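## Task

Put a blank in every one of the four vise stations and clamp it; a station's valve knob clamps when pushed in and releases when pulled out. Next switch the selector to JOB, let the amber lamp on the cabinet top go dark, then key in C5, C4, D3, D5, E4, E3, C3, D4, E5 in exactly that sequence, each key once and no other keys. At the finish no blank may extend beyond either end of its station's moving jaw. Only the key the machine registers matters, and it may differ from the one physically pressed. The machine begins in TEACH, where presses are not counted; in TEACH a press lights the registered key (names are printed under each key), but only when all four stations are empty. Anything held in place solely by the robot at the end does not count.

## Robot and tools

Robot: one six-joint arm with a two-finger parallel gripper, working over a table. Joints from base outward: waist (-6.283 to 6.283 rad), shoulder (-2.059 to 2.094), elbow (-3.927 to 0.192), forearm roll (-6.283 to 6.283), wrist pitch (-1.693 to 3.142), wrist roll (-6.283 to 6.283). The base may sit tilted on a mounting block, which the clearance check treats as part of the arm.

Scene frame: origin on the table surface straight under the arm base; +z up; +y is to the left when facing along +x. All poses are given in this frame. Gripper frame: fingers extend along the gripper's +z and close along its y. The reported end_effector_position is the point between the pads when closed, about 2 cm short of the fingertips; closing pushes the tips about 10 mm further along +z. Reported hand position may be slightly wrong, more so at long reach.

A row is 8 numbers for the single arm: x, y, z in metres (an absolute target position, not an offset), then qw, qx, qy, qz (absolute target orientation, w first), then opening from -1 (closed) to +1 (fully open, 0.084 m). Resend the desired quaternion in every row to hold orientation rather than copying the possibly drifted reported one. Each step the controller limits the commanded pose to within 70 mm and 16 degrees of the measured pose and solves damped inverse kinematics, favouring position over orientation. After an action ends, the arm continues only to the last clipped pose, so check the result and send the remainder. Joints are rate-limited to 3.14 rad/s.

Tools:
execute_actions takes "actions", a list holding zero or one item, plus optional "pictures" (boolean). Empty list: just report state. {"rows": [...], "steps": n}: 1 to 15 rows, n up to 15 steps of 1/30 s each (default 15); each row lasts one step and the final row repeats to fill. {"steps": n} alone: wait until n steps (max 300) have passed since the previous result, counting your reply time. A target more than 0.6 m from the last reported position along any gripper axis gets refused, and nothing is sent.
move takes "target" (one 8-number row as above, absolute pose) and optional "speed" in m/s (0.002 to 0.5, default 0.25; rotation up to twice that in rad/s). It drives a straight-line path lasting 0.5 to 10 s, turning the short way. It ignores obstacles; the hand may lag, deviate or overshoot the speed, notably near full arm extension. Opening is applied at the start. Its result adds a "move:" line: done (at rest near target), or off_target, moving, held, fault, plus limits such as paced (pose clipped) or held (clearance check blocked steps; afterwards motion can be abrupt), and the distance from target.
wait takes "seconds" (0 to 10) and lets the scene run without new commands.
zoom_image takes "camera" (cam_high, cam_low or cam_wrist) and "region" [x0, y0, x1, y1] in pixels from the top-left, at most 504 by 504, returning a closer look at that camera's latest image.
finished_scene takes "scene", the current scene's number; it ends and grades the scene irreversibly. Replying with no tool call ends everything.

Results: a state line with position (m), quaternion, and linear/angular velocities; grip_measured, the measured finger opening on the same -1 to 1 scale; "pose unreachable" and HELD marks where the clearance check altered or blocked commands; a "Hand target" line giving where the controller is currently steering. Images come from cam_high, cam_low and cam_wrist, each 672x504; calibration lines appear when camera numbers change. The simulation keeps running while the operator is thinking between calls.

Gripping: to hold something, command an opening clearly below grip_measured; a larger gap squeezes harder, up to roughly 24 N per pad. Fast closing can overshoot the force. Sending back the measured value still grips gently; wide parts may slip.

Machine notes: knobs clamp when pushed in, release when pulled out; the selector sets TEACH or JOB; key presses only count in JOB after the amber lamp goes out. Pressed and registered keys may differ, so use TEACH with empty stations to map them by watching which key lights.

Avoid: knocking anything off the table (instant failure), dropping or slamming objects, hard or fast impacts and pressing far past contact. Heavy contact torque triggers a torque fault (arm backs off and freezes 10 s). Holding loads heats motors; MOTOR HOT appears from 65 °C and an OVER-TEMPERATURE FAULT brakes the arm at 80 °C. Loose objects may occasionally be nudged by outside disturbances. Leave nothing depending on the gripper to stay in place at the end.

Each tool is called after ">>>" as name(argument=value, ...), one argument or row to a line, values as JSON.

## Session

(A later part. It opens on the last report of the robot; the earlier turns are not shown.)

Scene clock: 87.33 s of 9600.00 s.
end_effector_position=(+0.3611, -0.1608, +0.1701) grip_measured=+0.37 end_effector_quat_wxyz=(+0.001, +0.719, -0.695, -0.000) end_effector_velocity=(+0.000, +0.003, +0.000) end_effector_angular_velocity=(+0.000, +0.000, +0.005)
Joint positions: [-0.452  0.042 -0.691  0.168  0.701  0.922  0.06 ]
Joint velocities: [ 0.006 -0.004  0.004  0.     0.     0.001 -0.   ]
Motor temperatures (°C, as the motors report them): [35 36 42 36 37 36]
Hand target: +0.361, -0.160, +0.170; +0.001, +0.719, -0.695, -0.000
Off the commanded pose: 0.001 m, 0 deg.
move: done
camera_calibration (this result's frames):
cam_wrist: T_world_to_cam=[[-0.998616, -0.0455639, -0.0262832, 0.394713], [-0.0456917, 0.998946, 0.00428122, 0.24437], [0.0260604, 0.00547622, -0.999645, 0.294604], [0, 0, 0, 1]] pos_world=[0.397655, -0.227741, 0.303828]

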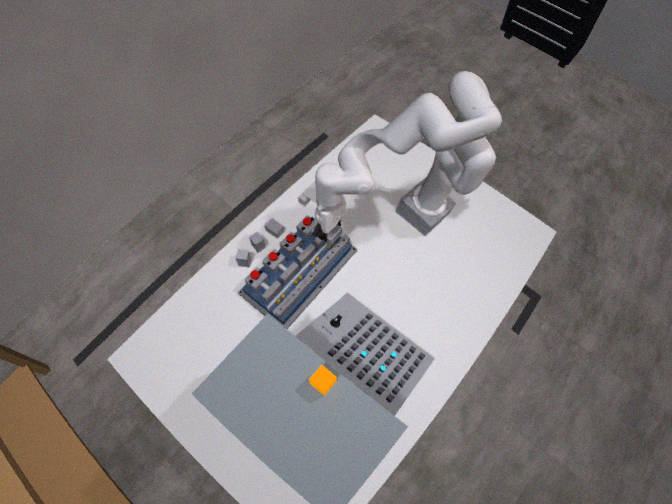

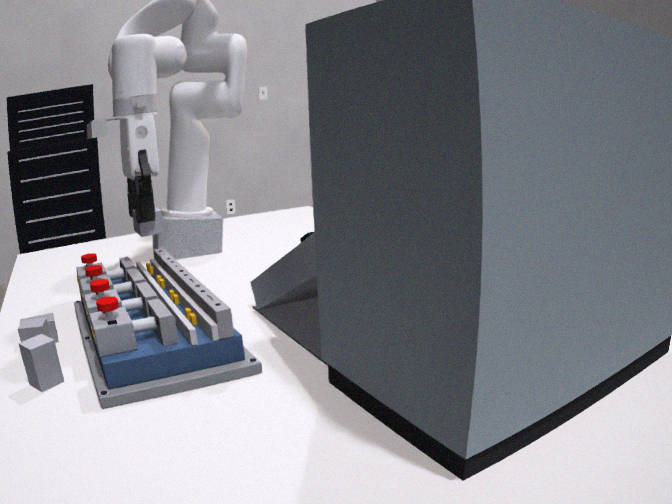

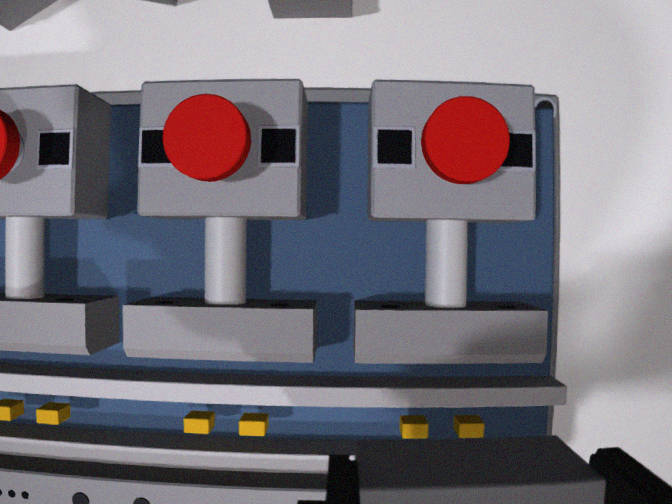

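>>> move(
  target=[0.36,-0.16,0.111,0,0.719,-0.695,0,0],
  speed=0.05,
)

Scene clock: 91.97 s of 9600.00 s.
end_effector_position=(+0.3628, -0.1617, +0.1136) grip_measured=+0.37 end_effector_quat_wxyz=(-0.001, +0.719, -0.695, +0.004) end_effector_velocity=(-0.001, +0.001, -0.003) end_effector_angular_velocity=(+0.005, +0.008, +0.002)
Joint positions: [-0.426  0.192 -0.664  0.223  0.516  0.884  0.06 ]
Joint velocities: [ 0.002  0.009 -0.004  0.001  0.004 -0.001  0.   ]
Motor temperatures (°C, as the motors report them): [35 36 42 36 37 36]
Hand target: +0.360, -0.160, +0.111; +0.000, +0.719, -0.695, +0.000
Off the commanded pose: 0.004 m, 0 deg.
move: off_target
camera_calibration (this result's frames):
cam_wrist: T_world_to_cam=[[-0.998333, -0.0463337, -0.0344296, 0.395541], [-0.0463596, 0.998925, -0.0000460207, 0.246317], [0.0343947, 0.0015502, -0.999407, 0.234303], [0, 0, 0, 1]] pos_world=[0.398242, -0.228089, 0.247794]

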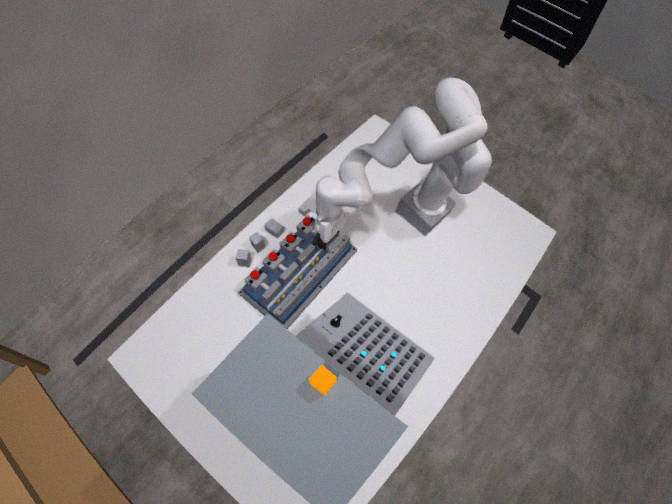

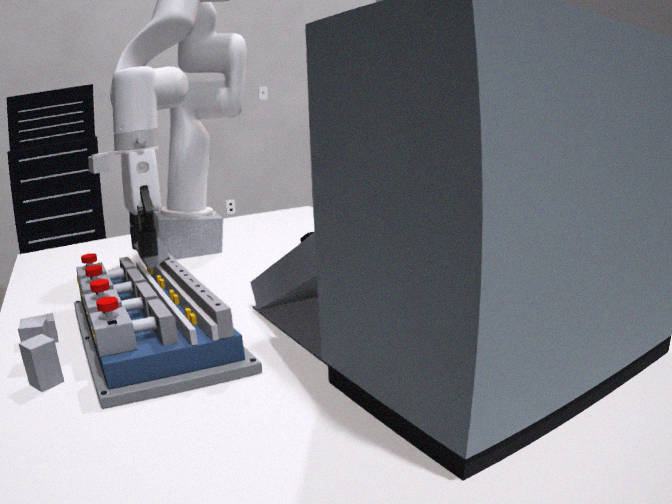

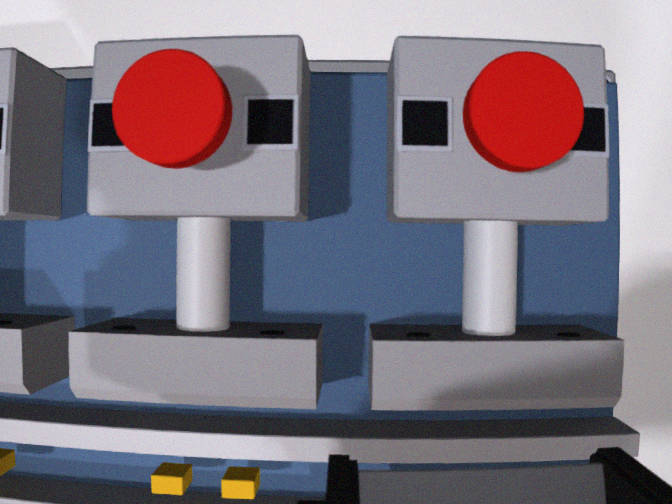

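>>> move(
  target=[0.356,-0.161,0.122,0,0.719,-0.695,0,0],
  speed=0.03,
)

>>> move(
  target=[0.356,-0.161,0.111,0,0.719,-0.695,0,0],
  speed=0.03,
)

Scene clock: 95.33 s of 9600.00 s.
end_effector_position=(+0.3557, -0.1608, +0.1216) grip_measured=+0.37 end_effector_quat_wxyz=(+0.000, +0.719, -0.695, -0.001) end_effector_velocity=(+0.002, -0.001, +0.002) end_effector_angular_velocity=(-0.003, -0.006, -0.000)
Joint positions: [-0.436  0.156 -0.65   0.212  0.548  0.885  0.06 ]
Joint velocities: [-0.001 -0.003 -0.003 -0.    -0.001 -0.    -0.   ]
Motor temperatures (°C, as the motors report them): [35 36 42 36 37 36]
Hand target: +0.356, -0.161, +0.122; -0.000, +0.719, -0.695, -0.000
Off the commanded pose: 0.001 m, 0 deg.
move: done
camera_calibration (this result's frames):
cam_wrist: T_world_to_cam=[[-0.998566, -0.0466083, -0.0263211, 0.387846], [-0.046767, 0.998891, 0.00544331, 0.244553], [0.0260382, 0.00666646, -0.999639, 0.246452], [0, 0, 0, 1]] pos_world=[0.39231, -0.227848, 0.25524]

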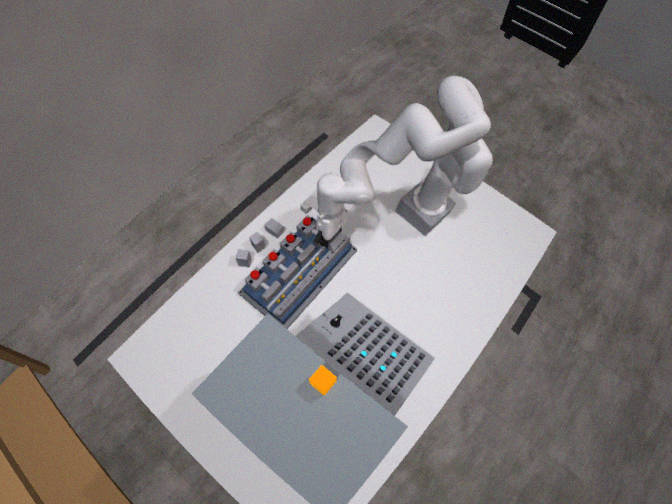

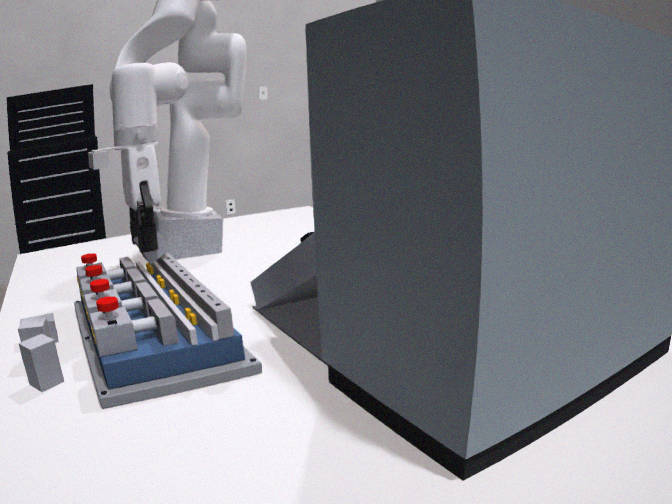

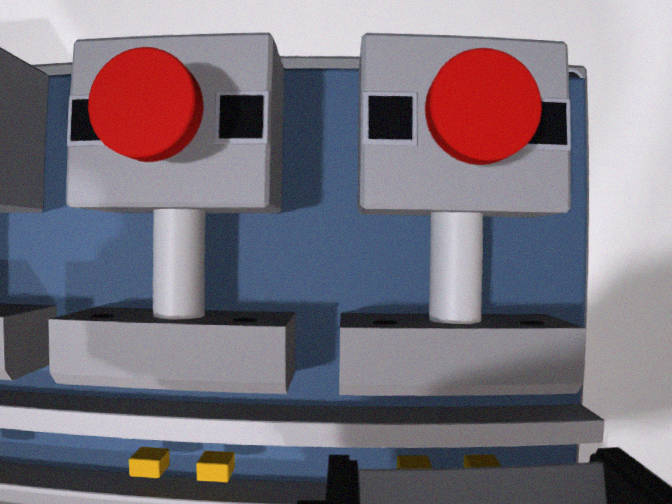

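Scene clock: 96.07 s of 9600.00 s.
end_effector_position=(+0.3582, -0.1624, +0.1135) grip_measured=+0.37 end_effector_quat_wxyz=(-0.001, +0.719, -0.695, +0.004) end_effector_velocity=(-0.002, +0.000, -0.004) end_effector_angular_velocity=(+0.001, +0.003, -0.001)
Joint positions: [-0.432  0.184 -0.652  0.224  0.514  0.876  0.06 ]
Joint velocities: [ 0.     0.009  0.003  0.002 -0.009 -0.002 -0.   ]
Motor temperatures (°C, as the motors report them): [35 36 42 36 37 36]
Hand target: +0.356, -0.161, +0.111; +0.000, +0.719, -0.695, +0.000
Off the commanded pose: 0.004 m, 0 deg.
move: off_target
camera_calibration (this result's frames):
cam_wrist: T_world_to_cam=[[-0.998375, -0.0461796, -0.0333833, 0.390819], [-0.0462374, 0.99893, 0.000959182, 0.246724], [0.0333033, 0.00250118, -0.999442, 0.23499], [0, 0, 0, 1]] pos_world=[0.393765, -0.229, 0.247669]

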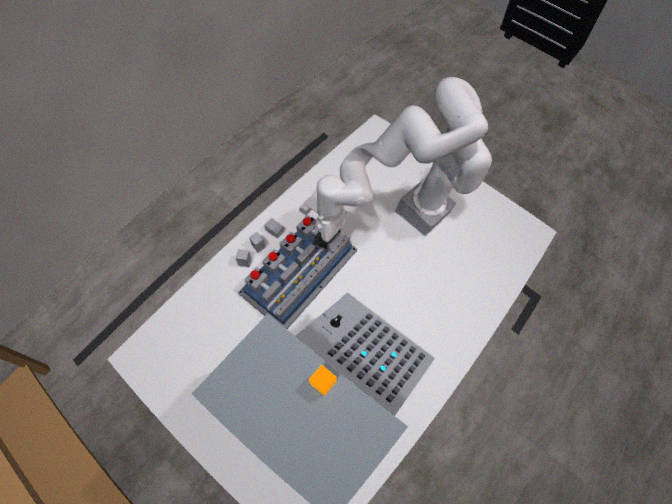

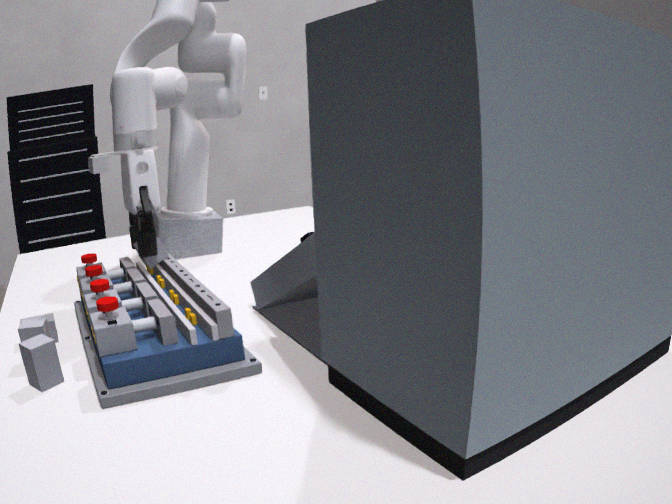

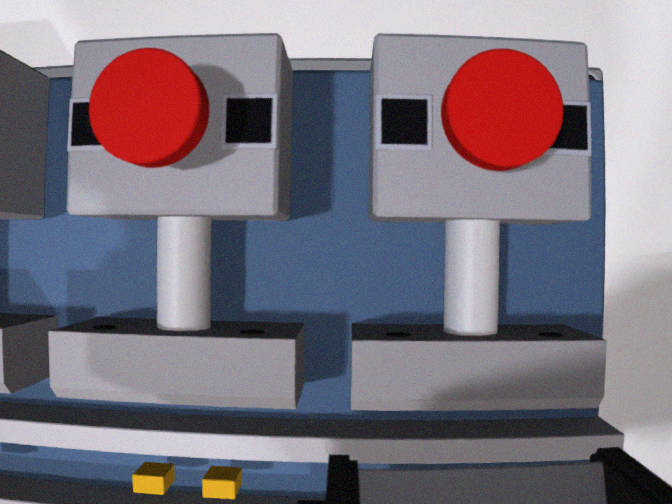

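>>> move(
  target=[0.358,-0.162,0.115,0,0.719,-0.695,0,0.7],
)

>>> move(
  target=[0.358,-0.162,0.17,0,0.719,-0.695,0,0.7],
  speed=0.12,
)

>>> move(
  target=[0.363,-0.27,0.17,0,0.719,-0.695,0,-1],
  speed=0.15,
)

>>> move(
  target=[0.363,-0.27,0.118,0,0.719,-0.695,0,-1],
  speed=0.04,
)

>>> move(
  target=[0.414,-0.376,0.17,0,1,0.026,0,1],
  speed=0.12,
)

Scene clock: 99.93 s of 9600.00 s.
end_effector_position=(+0.3578, -0.1618, +0.1147) grip_measured=+0.70 end_effector_quat_wxyz=(+0.000, +0.719, -0.695, -0.000) end_effector_velocity=(+0.001, -0.001, +0.002) end_effector_angular_velocity=(-0.002, -0.003, -0.001)
Joint positions: [-0.433  0.182 -0.657  0.219  0.529  0.88   0.073]
Joint velocities: [-0.002 -0.002 -0.003 -0.002  0.002  0.001 -0.   ]
Motor temperatures (°C, as the motors report them): [35 36 42 36 37 36]
Hand target: +0.358, -0.162, +0.115; -0.000, +0.719, -0.695, +0.000
Off the commanded pose: 0.000 m, 0 deg.
After step 90, 0.17 s passed at rest.
move: done
camera_calibration (this result's frames):
cam_wrist: T_world_to_cam=[[-0.998554, -0.0466285, -0.0267672, 0.389752], [-0.0467817, 0.998892, 0.00512403, 0.245802], [0.0264986, 0.00636883, -0.999629, 0.239268], [0, 0, 0, 1]] pos_world=[0.394347, -0.22888, 0.248352]

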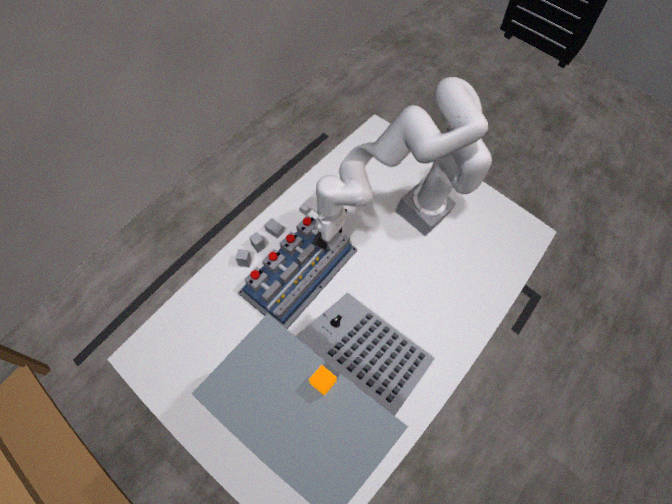

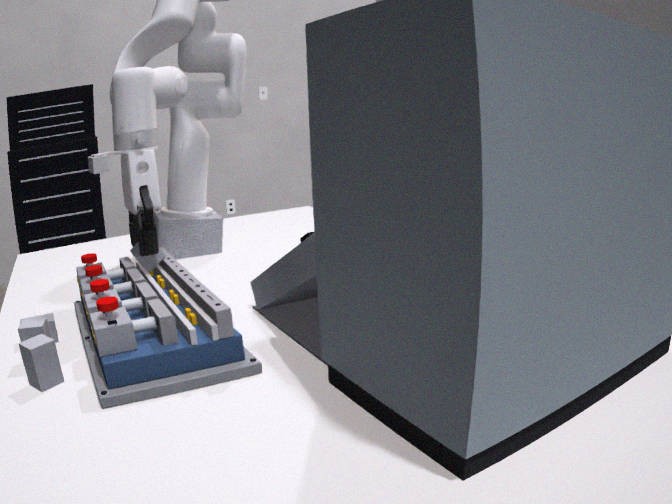

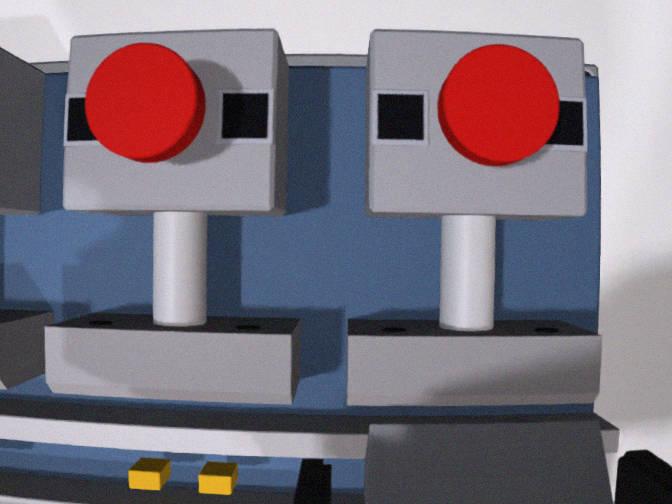

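Scene clock: 100.87 s of 9600.00 s.
end_effector_position=(+0.3580, -0.1619, +0.1693) grip_measured=+0.70 end_effector_quat_wxyz=(-0.000, +0.719, -0.695, -0.000) end_effector_velocity=(+0.001, -0.000, +0.004) end_effector_angular_velocity=(-0.001, -0.002, +0.000)
Joint positions: [-0.459  0.038 -0.682  0.17   0.698  0.913  0.073]
Joint velocities: [-0.001 -0.008 -0.004 -0.002  0.01   0.001 -0.   ]
Motor temperatures (°C, as the motors report them): [35 36 42 36 37 36]
Hand target: +0.358, -0.162, +0.170; -0.000, +0.719, -0.695, -0.000
Off the commanded pose: 0.001 m, 0 deg.
move: done
camera_calibration (this result's frames):
cam_wrist: T_world_to_cam=[[-0.998554, -0.0465827, -0.0268398, 0.391413], [-0.0467457, 0.998892, 0.00547832, 0.24554], [0.0265549, 0.00672505, -0.999625, 0.293876], [0, 0, 0, 1]] pos_world=[0.394521, -0.229011, 0.302926]

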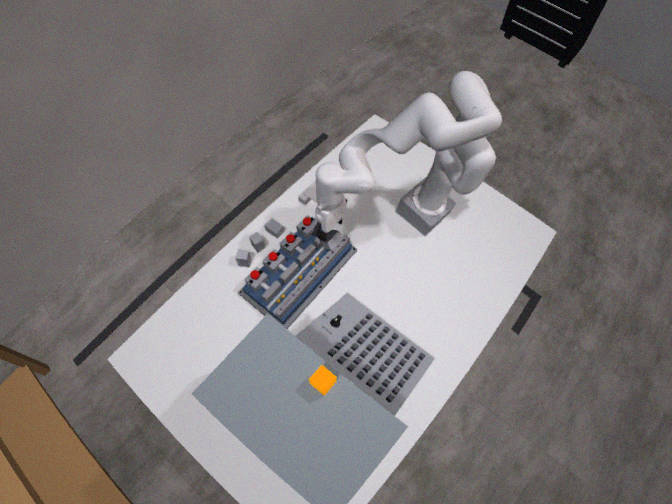

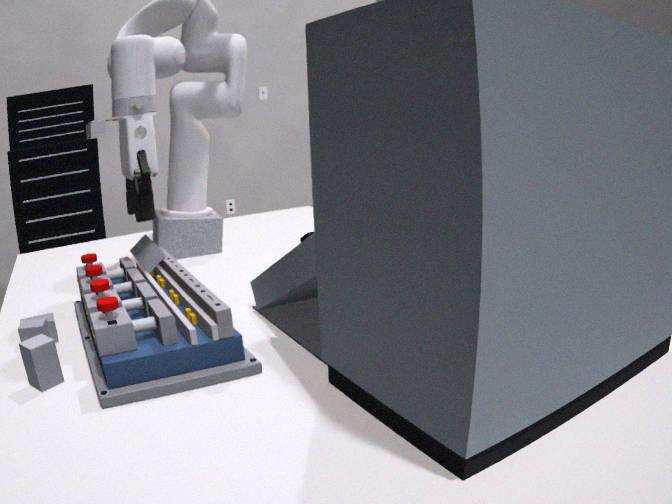

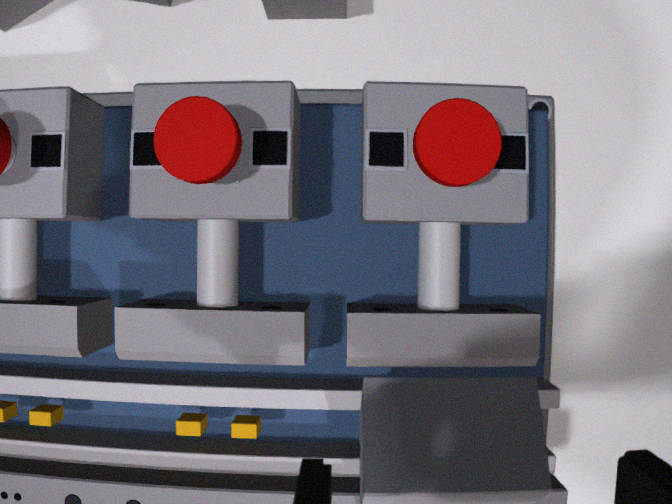

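Scene clock: 102.10 s of 9600.00 s.
end_effector_position=(+0.3629, -0.2694, +0.1699) grip_measured=-1.00 end_effector_quat_wxyz=(-0.000, +0.719, -0.695, +0.000) end_effector_velocity=(+0.000, -0.003, -0.000) end_effector_angular_velocity=(+0.002, +0.001, +0.001)
Joint positions: [-0.659  0.25  -0.927  0.144  0.749  0.737  0.   ]
Joint velocities: [-0.004  0.007 -0.009 -0.     0.004 -0.005  0.   ]
Motor temperatures (°C, as the motors report them): [35 36 42 36 37 36]
Hand target: +0.363, -0.270, +0.170; -0.000, +0.719, -0.695, +0.000
Off the commanded pose: 0.001 m, 0 deg.
move: done
camera_calibration (this result's frames):
cam_wrist: T_world_to_cam=[[-0.998519, -0.0468192, -0.027716, 0.391358], [-0.0469763, 0.998883, 0.00504399, 0.353332], [0.0274489, 0.00633852, -0.999603, 0.294672], [0, 0, 0, 1]] pos_world=[0.399288, -0.336482, 0.30362]

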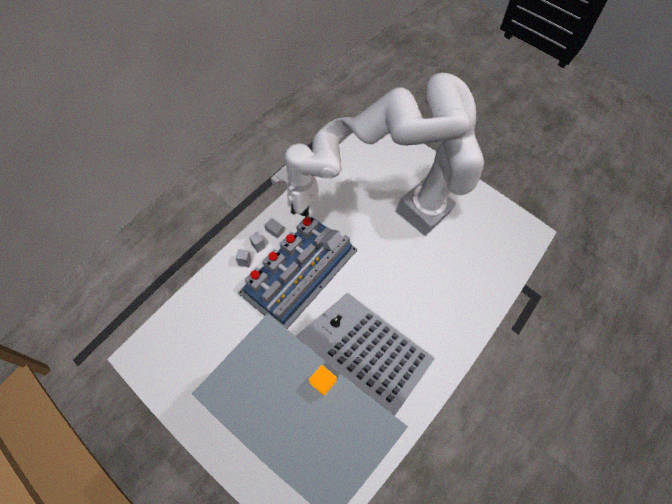

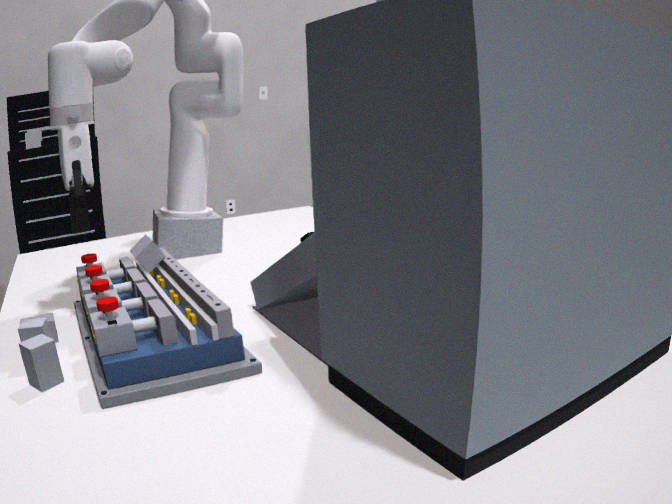

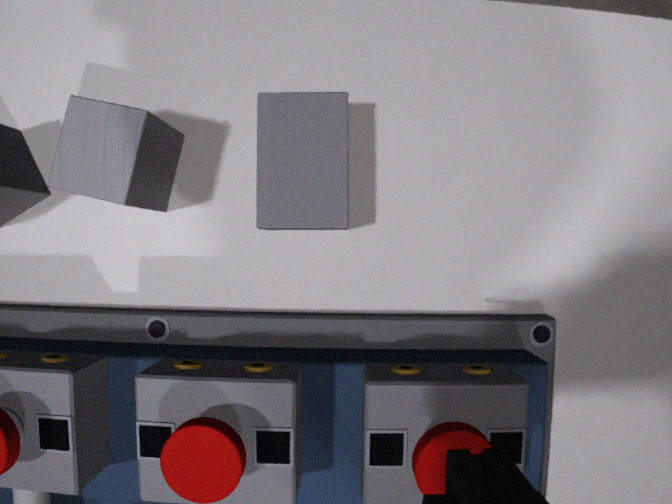

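Scene clock: 103.77 s of 9600.00 s.
end_effector_position=(+0.3635, -0.2704, +0.1190) grip_measured=-1.00 end_effector_quat_wxyz=(+0.000, +0.719, -0.695, +0.001) end_effector_velocity=(-0.000, +0.000, -0.003) end_effector_angular_velocity=(+0.000, +0.000, +0.000)
Joint positions: [-0.643  0.364 -0.907  0.171  0.612  0.718  0.   ]
Joint velocities: [ 0.001  0.006  0.001  0.001 -0.006 -0.001  0.   ]
Motor temperatures (°C, as the motors report them): [35 36 42 36 37 36]
Hand target: +0.363, -0.270, +0.118; +0.000, +0.719, -0.695, +0.000
Off the commanded pose: 0.001 m, 0 deg.
move: done
camera_calibration (this result's frames):
cam_wrist: T_world_to_cam=[[-0.9985, -0.0465817, -0.0287607, 0.390734], [-0.0466891, 0.998905, 0.0030762, 0.354727], [0.0285859, 0.0044144, -0.999582, 0.242775], [0, 0, 0, 1]] pos_world=[0.39977, -0.337209, 0.25282]

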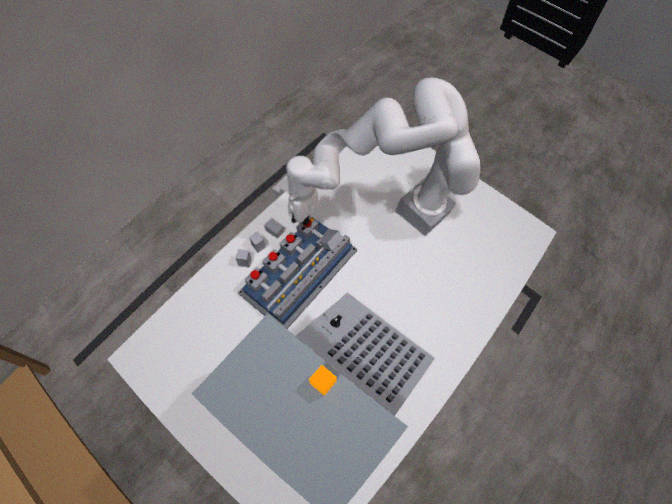

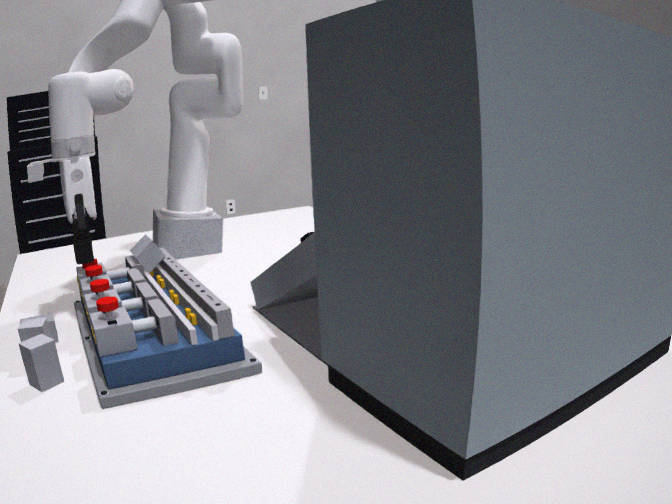

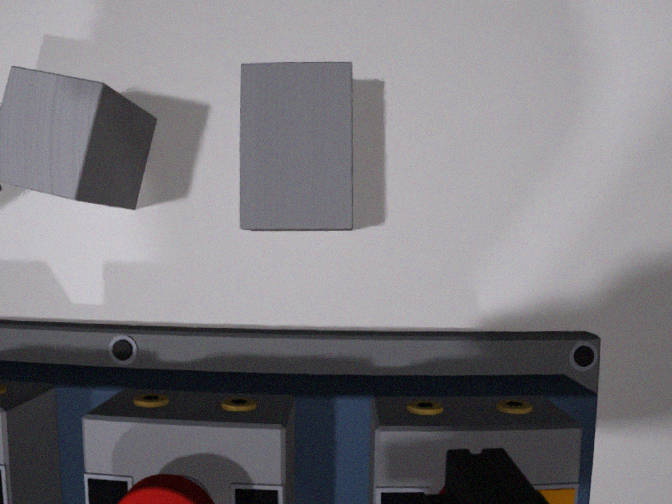

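Scene clock: 110.80 s of 9600.00 s.
end_effector_position=(+0.4140, -0.3760, +0.1697) grip_measured=+1.00 end_effector_quat_wxyz=(-0.000, +1.000, +0.026, +0.000) end_effector_velocity=(+0.000, -0.001, +0.000) end_effector_angular_velocity=(+0.000, -0.001, +0.010)
Joint positions: [-0.748  0.587 -1.414  0.117  0.905 -0.906  0.084]
Joint velocities: [-0.001  0.002 -0.005  0.001  0.003 -0.011  0.   ]
Motor temperatures (°C, as the motors report them): [35 36 42 36 37 36]
Hand target: +0.414, -0.376, +0.170; -0.000, +1.000, +0.026, +0.000
Off the commanded pose: 0.000 m, 0 deg.
move: done
camera_calibration (this result's frames):
cam_wrist: T_world_to_cam=[[0.0637809, -0.997581, -0.0276261, -0.35992], [-0.997945, -0.0639262, 0.00440675, 0.456367], [-0.00616212, 0.0272883, -0.999609, 0.315481], [0, 0, 0, 1]] pos_world=[0.48033, -0.338484, 0.303403]

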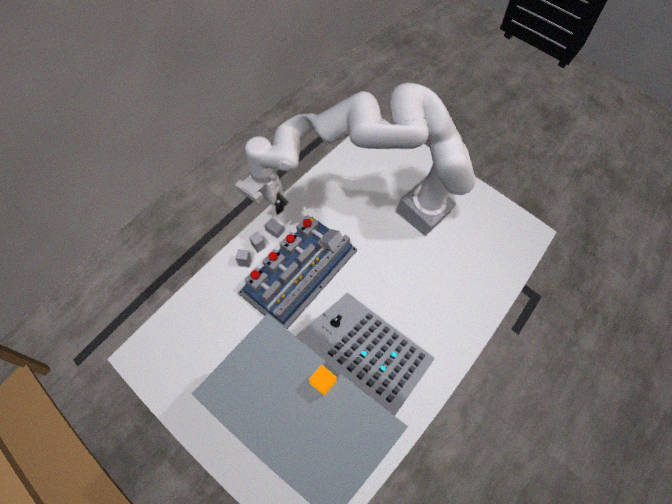

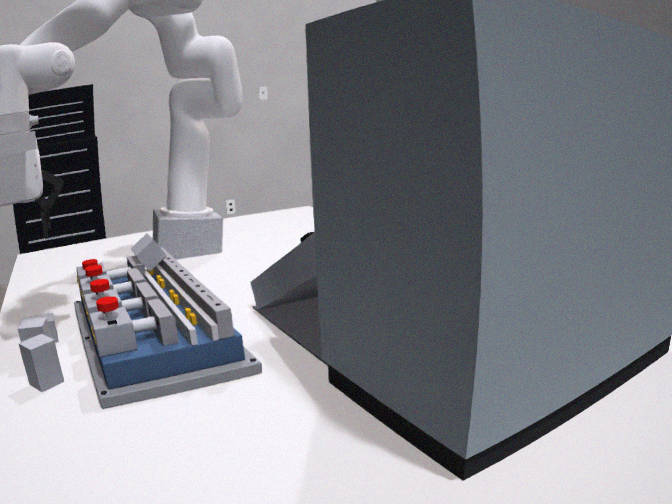

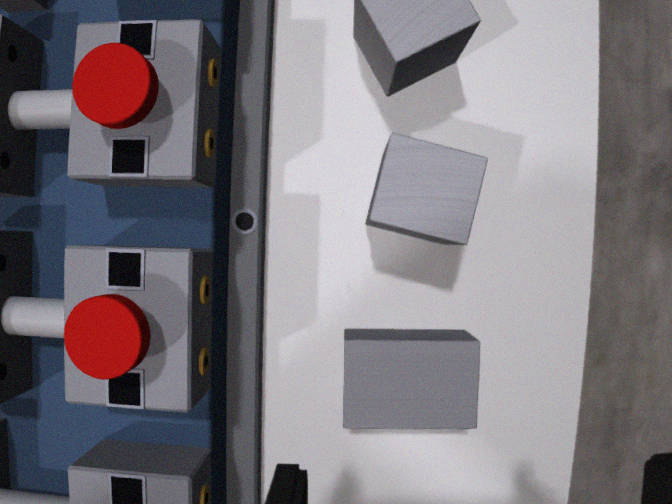

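>>> move(
  target=[0.33,-0.22,0.2,0,0.719,-0.695,0,1],
  speed=0.12,
)

>>> zoom_image(
  camera="cam_low",
  region=[60,220,260,370],
)

Scene clock: 120.23 s of 9600.00 s.
end_effector_position=(+0.3303, -0.2200, +0.2002) grip_measured=+1.00 end_effector_quat_wxyz=(+0.000, +0.719, -0.695, -0.000) end_effector_velocity=(-0.000, +0.001, +0.000) end_effector_angular_velocity=(-0.001, +0.000, -0.011)
Joint positions: [-0.626  0.013 -0.74   0.139  0.795  0.777  0.084]
Joint velocities: [ 0.001 -0.004  0.004 -0.001 -0.001  0.013  0.   ]
Motor temperatures (°C, as the motors report them): [35 36 42 36 37 36]
Hand target: +0.330, -0.220, +0.200; +0.000, +0.719, -0.695, -0.000
Off the commanded pose: 0.000 m, 0 deg.
move: done
camera_calibration (this result's frames):
cam_wrist: T_world_to_cam=[[-0.99851, -0.0474469, -0.0269505, 0.361722], [-0.0475906, 0.998856, 0.00471575, 0.302502], [0.026696, 0.00599132, -0.999626, 0.325632], [0, 0, 0, 1]] pos_world=[0.366886, -0.286944, 0.333832]

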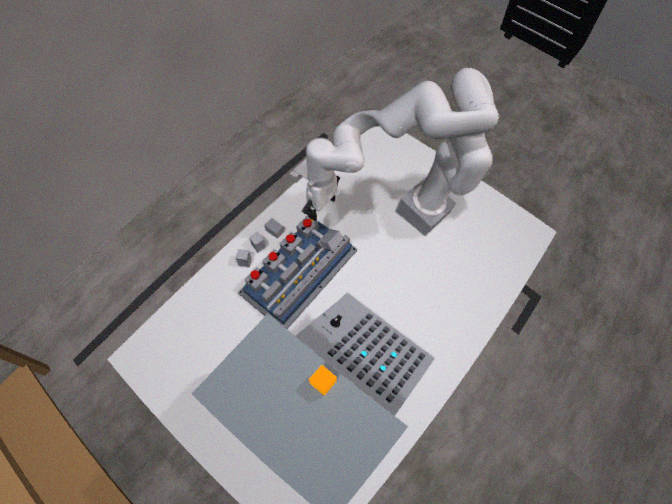

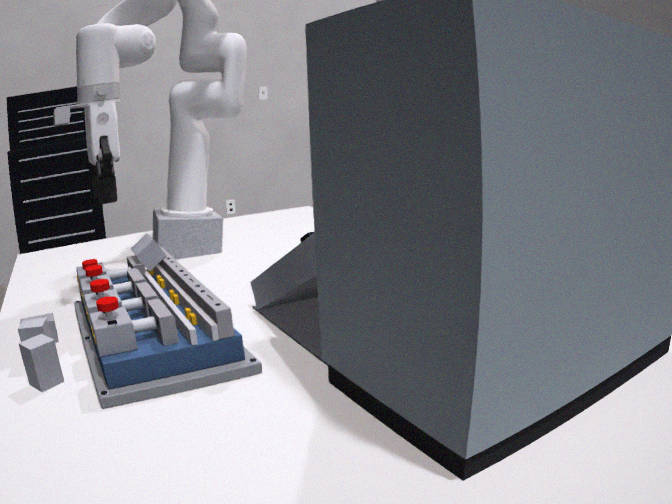

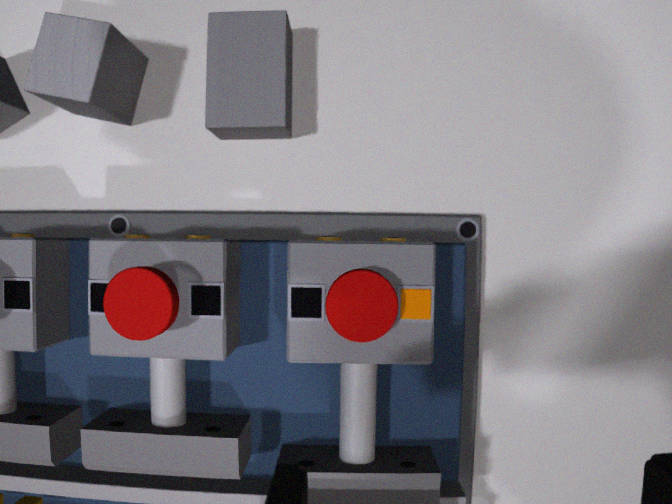

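Region (60, 220, 260, 370) of cam_low's 672x504 image, scaled by 2.520, with more detail than that image has; it fills the top 378 rows of this view, and the rest is white.

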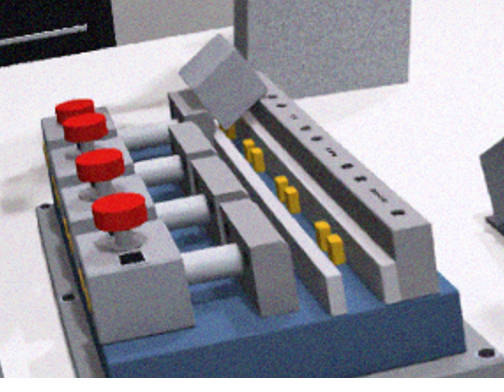

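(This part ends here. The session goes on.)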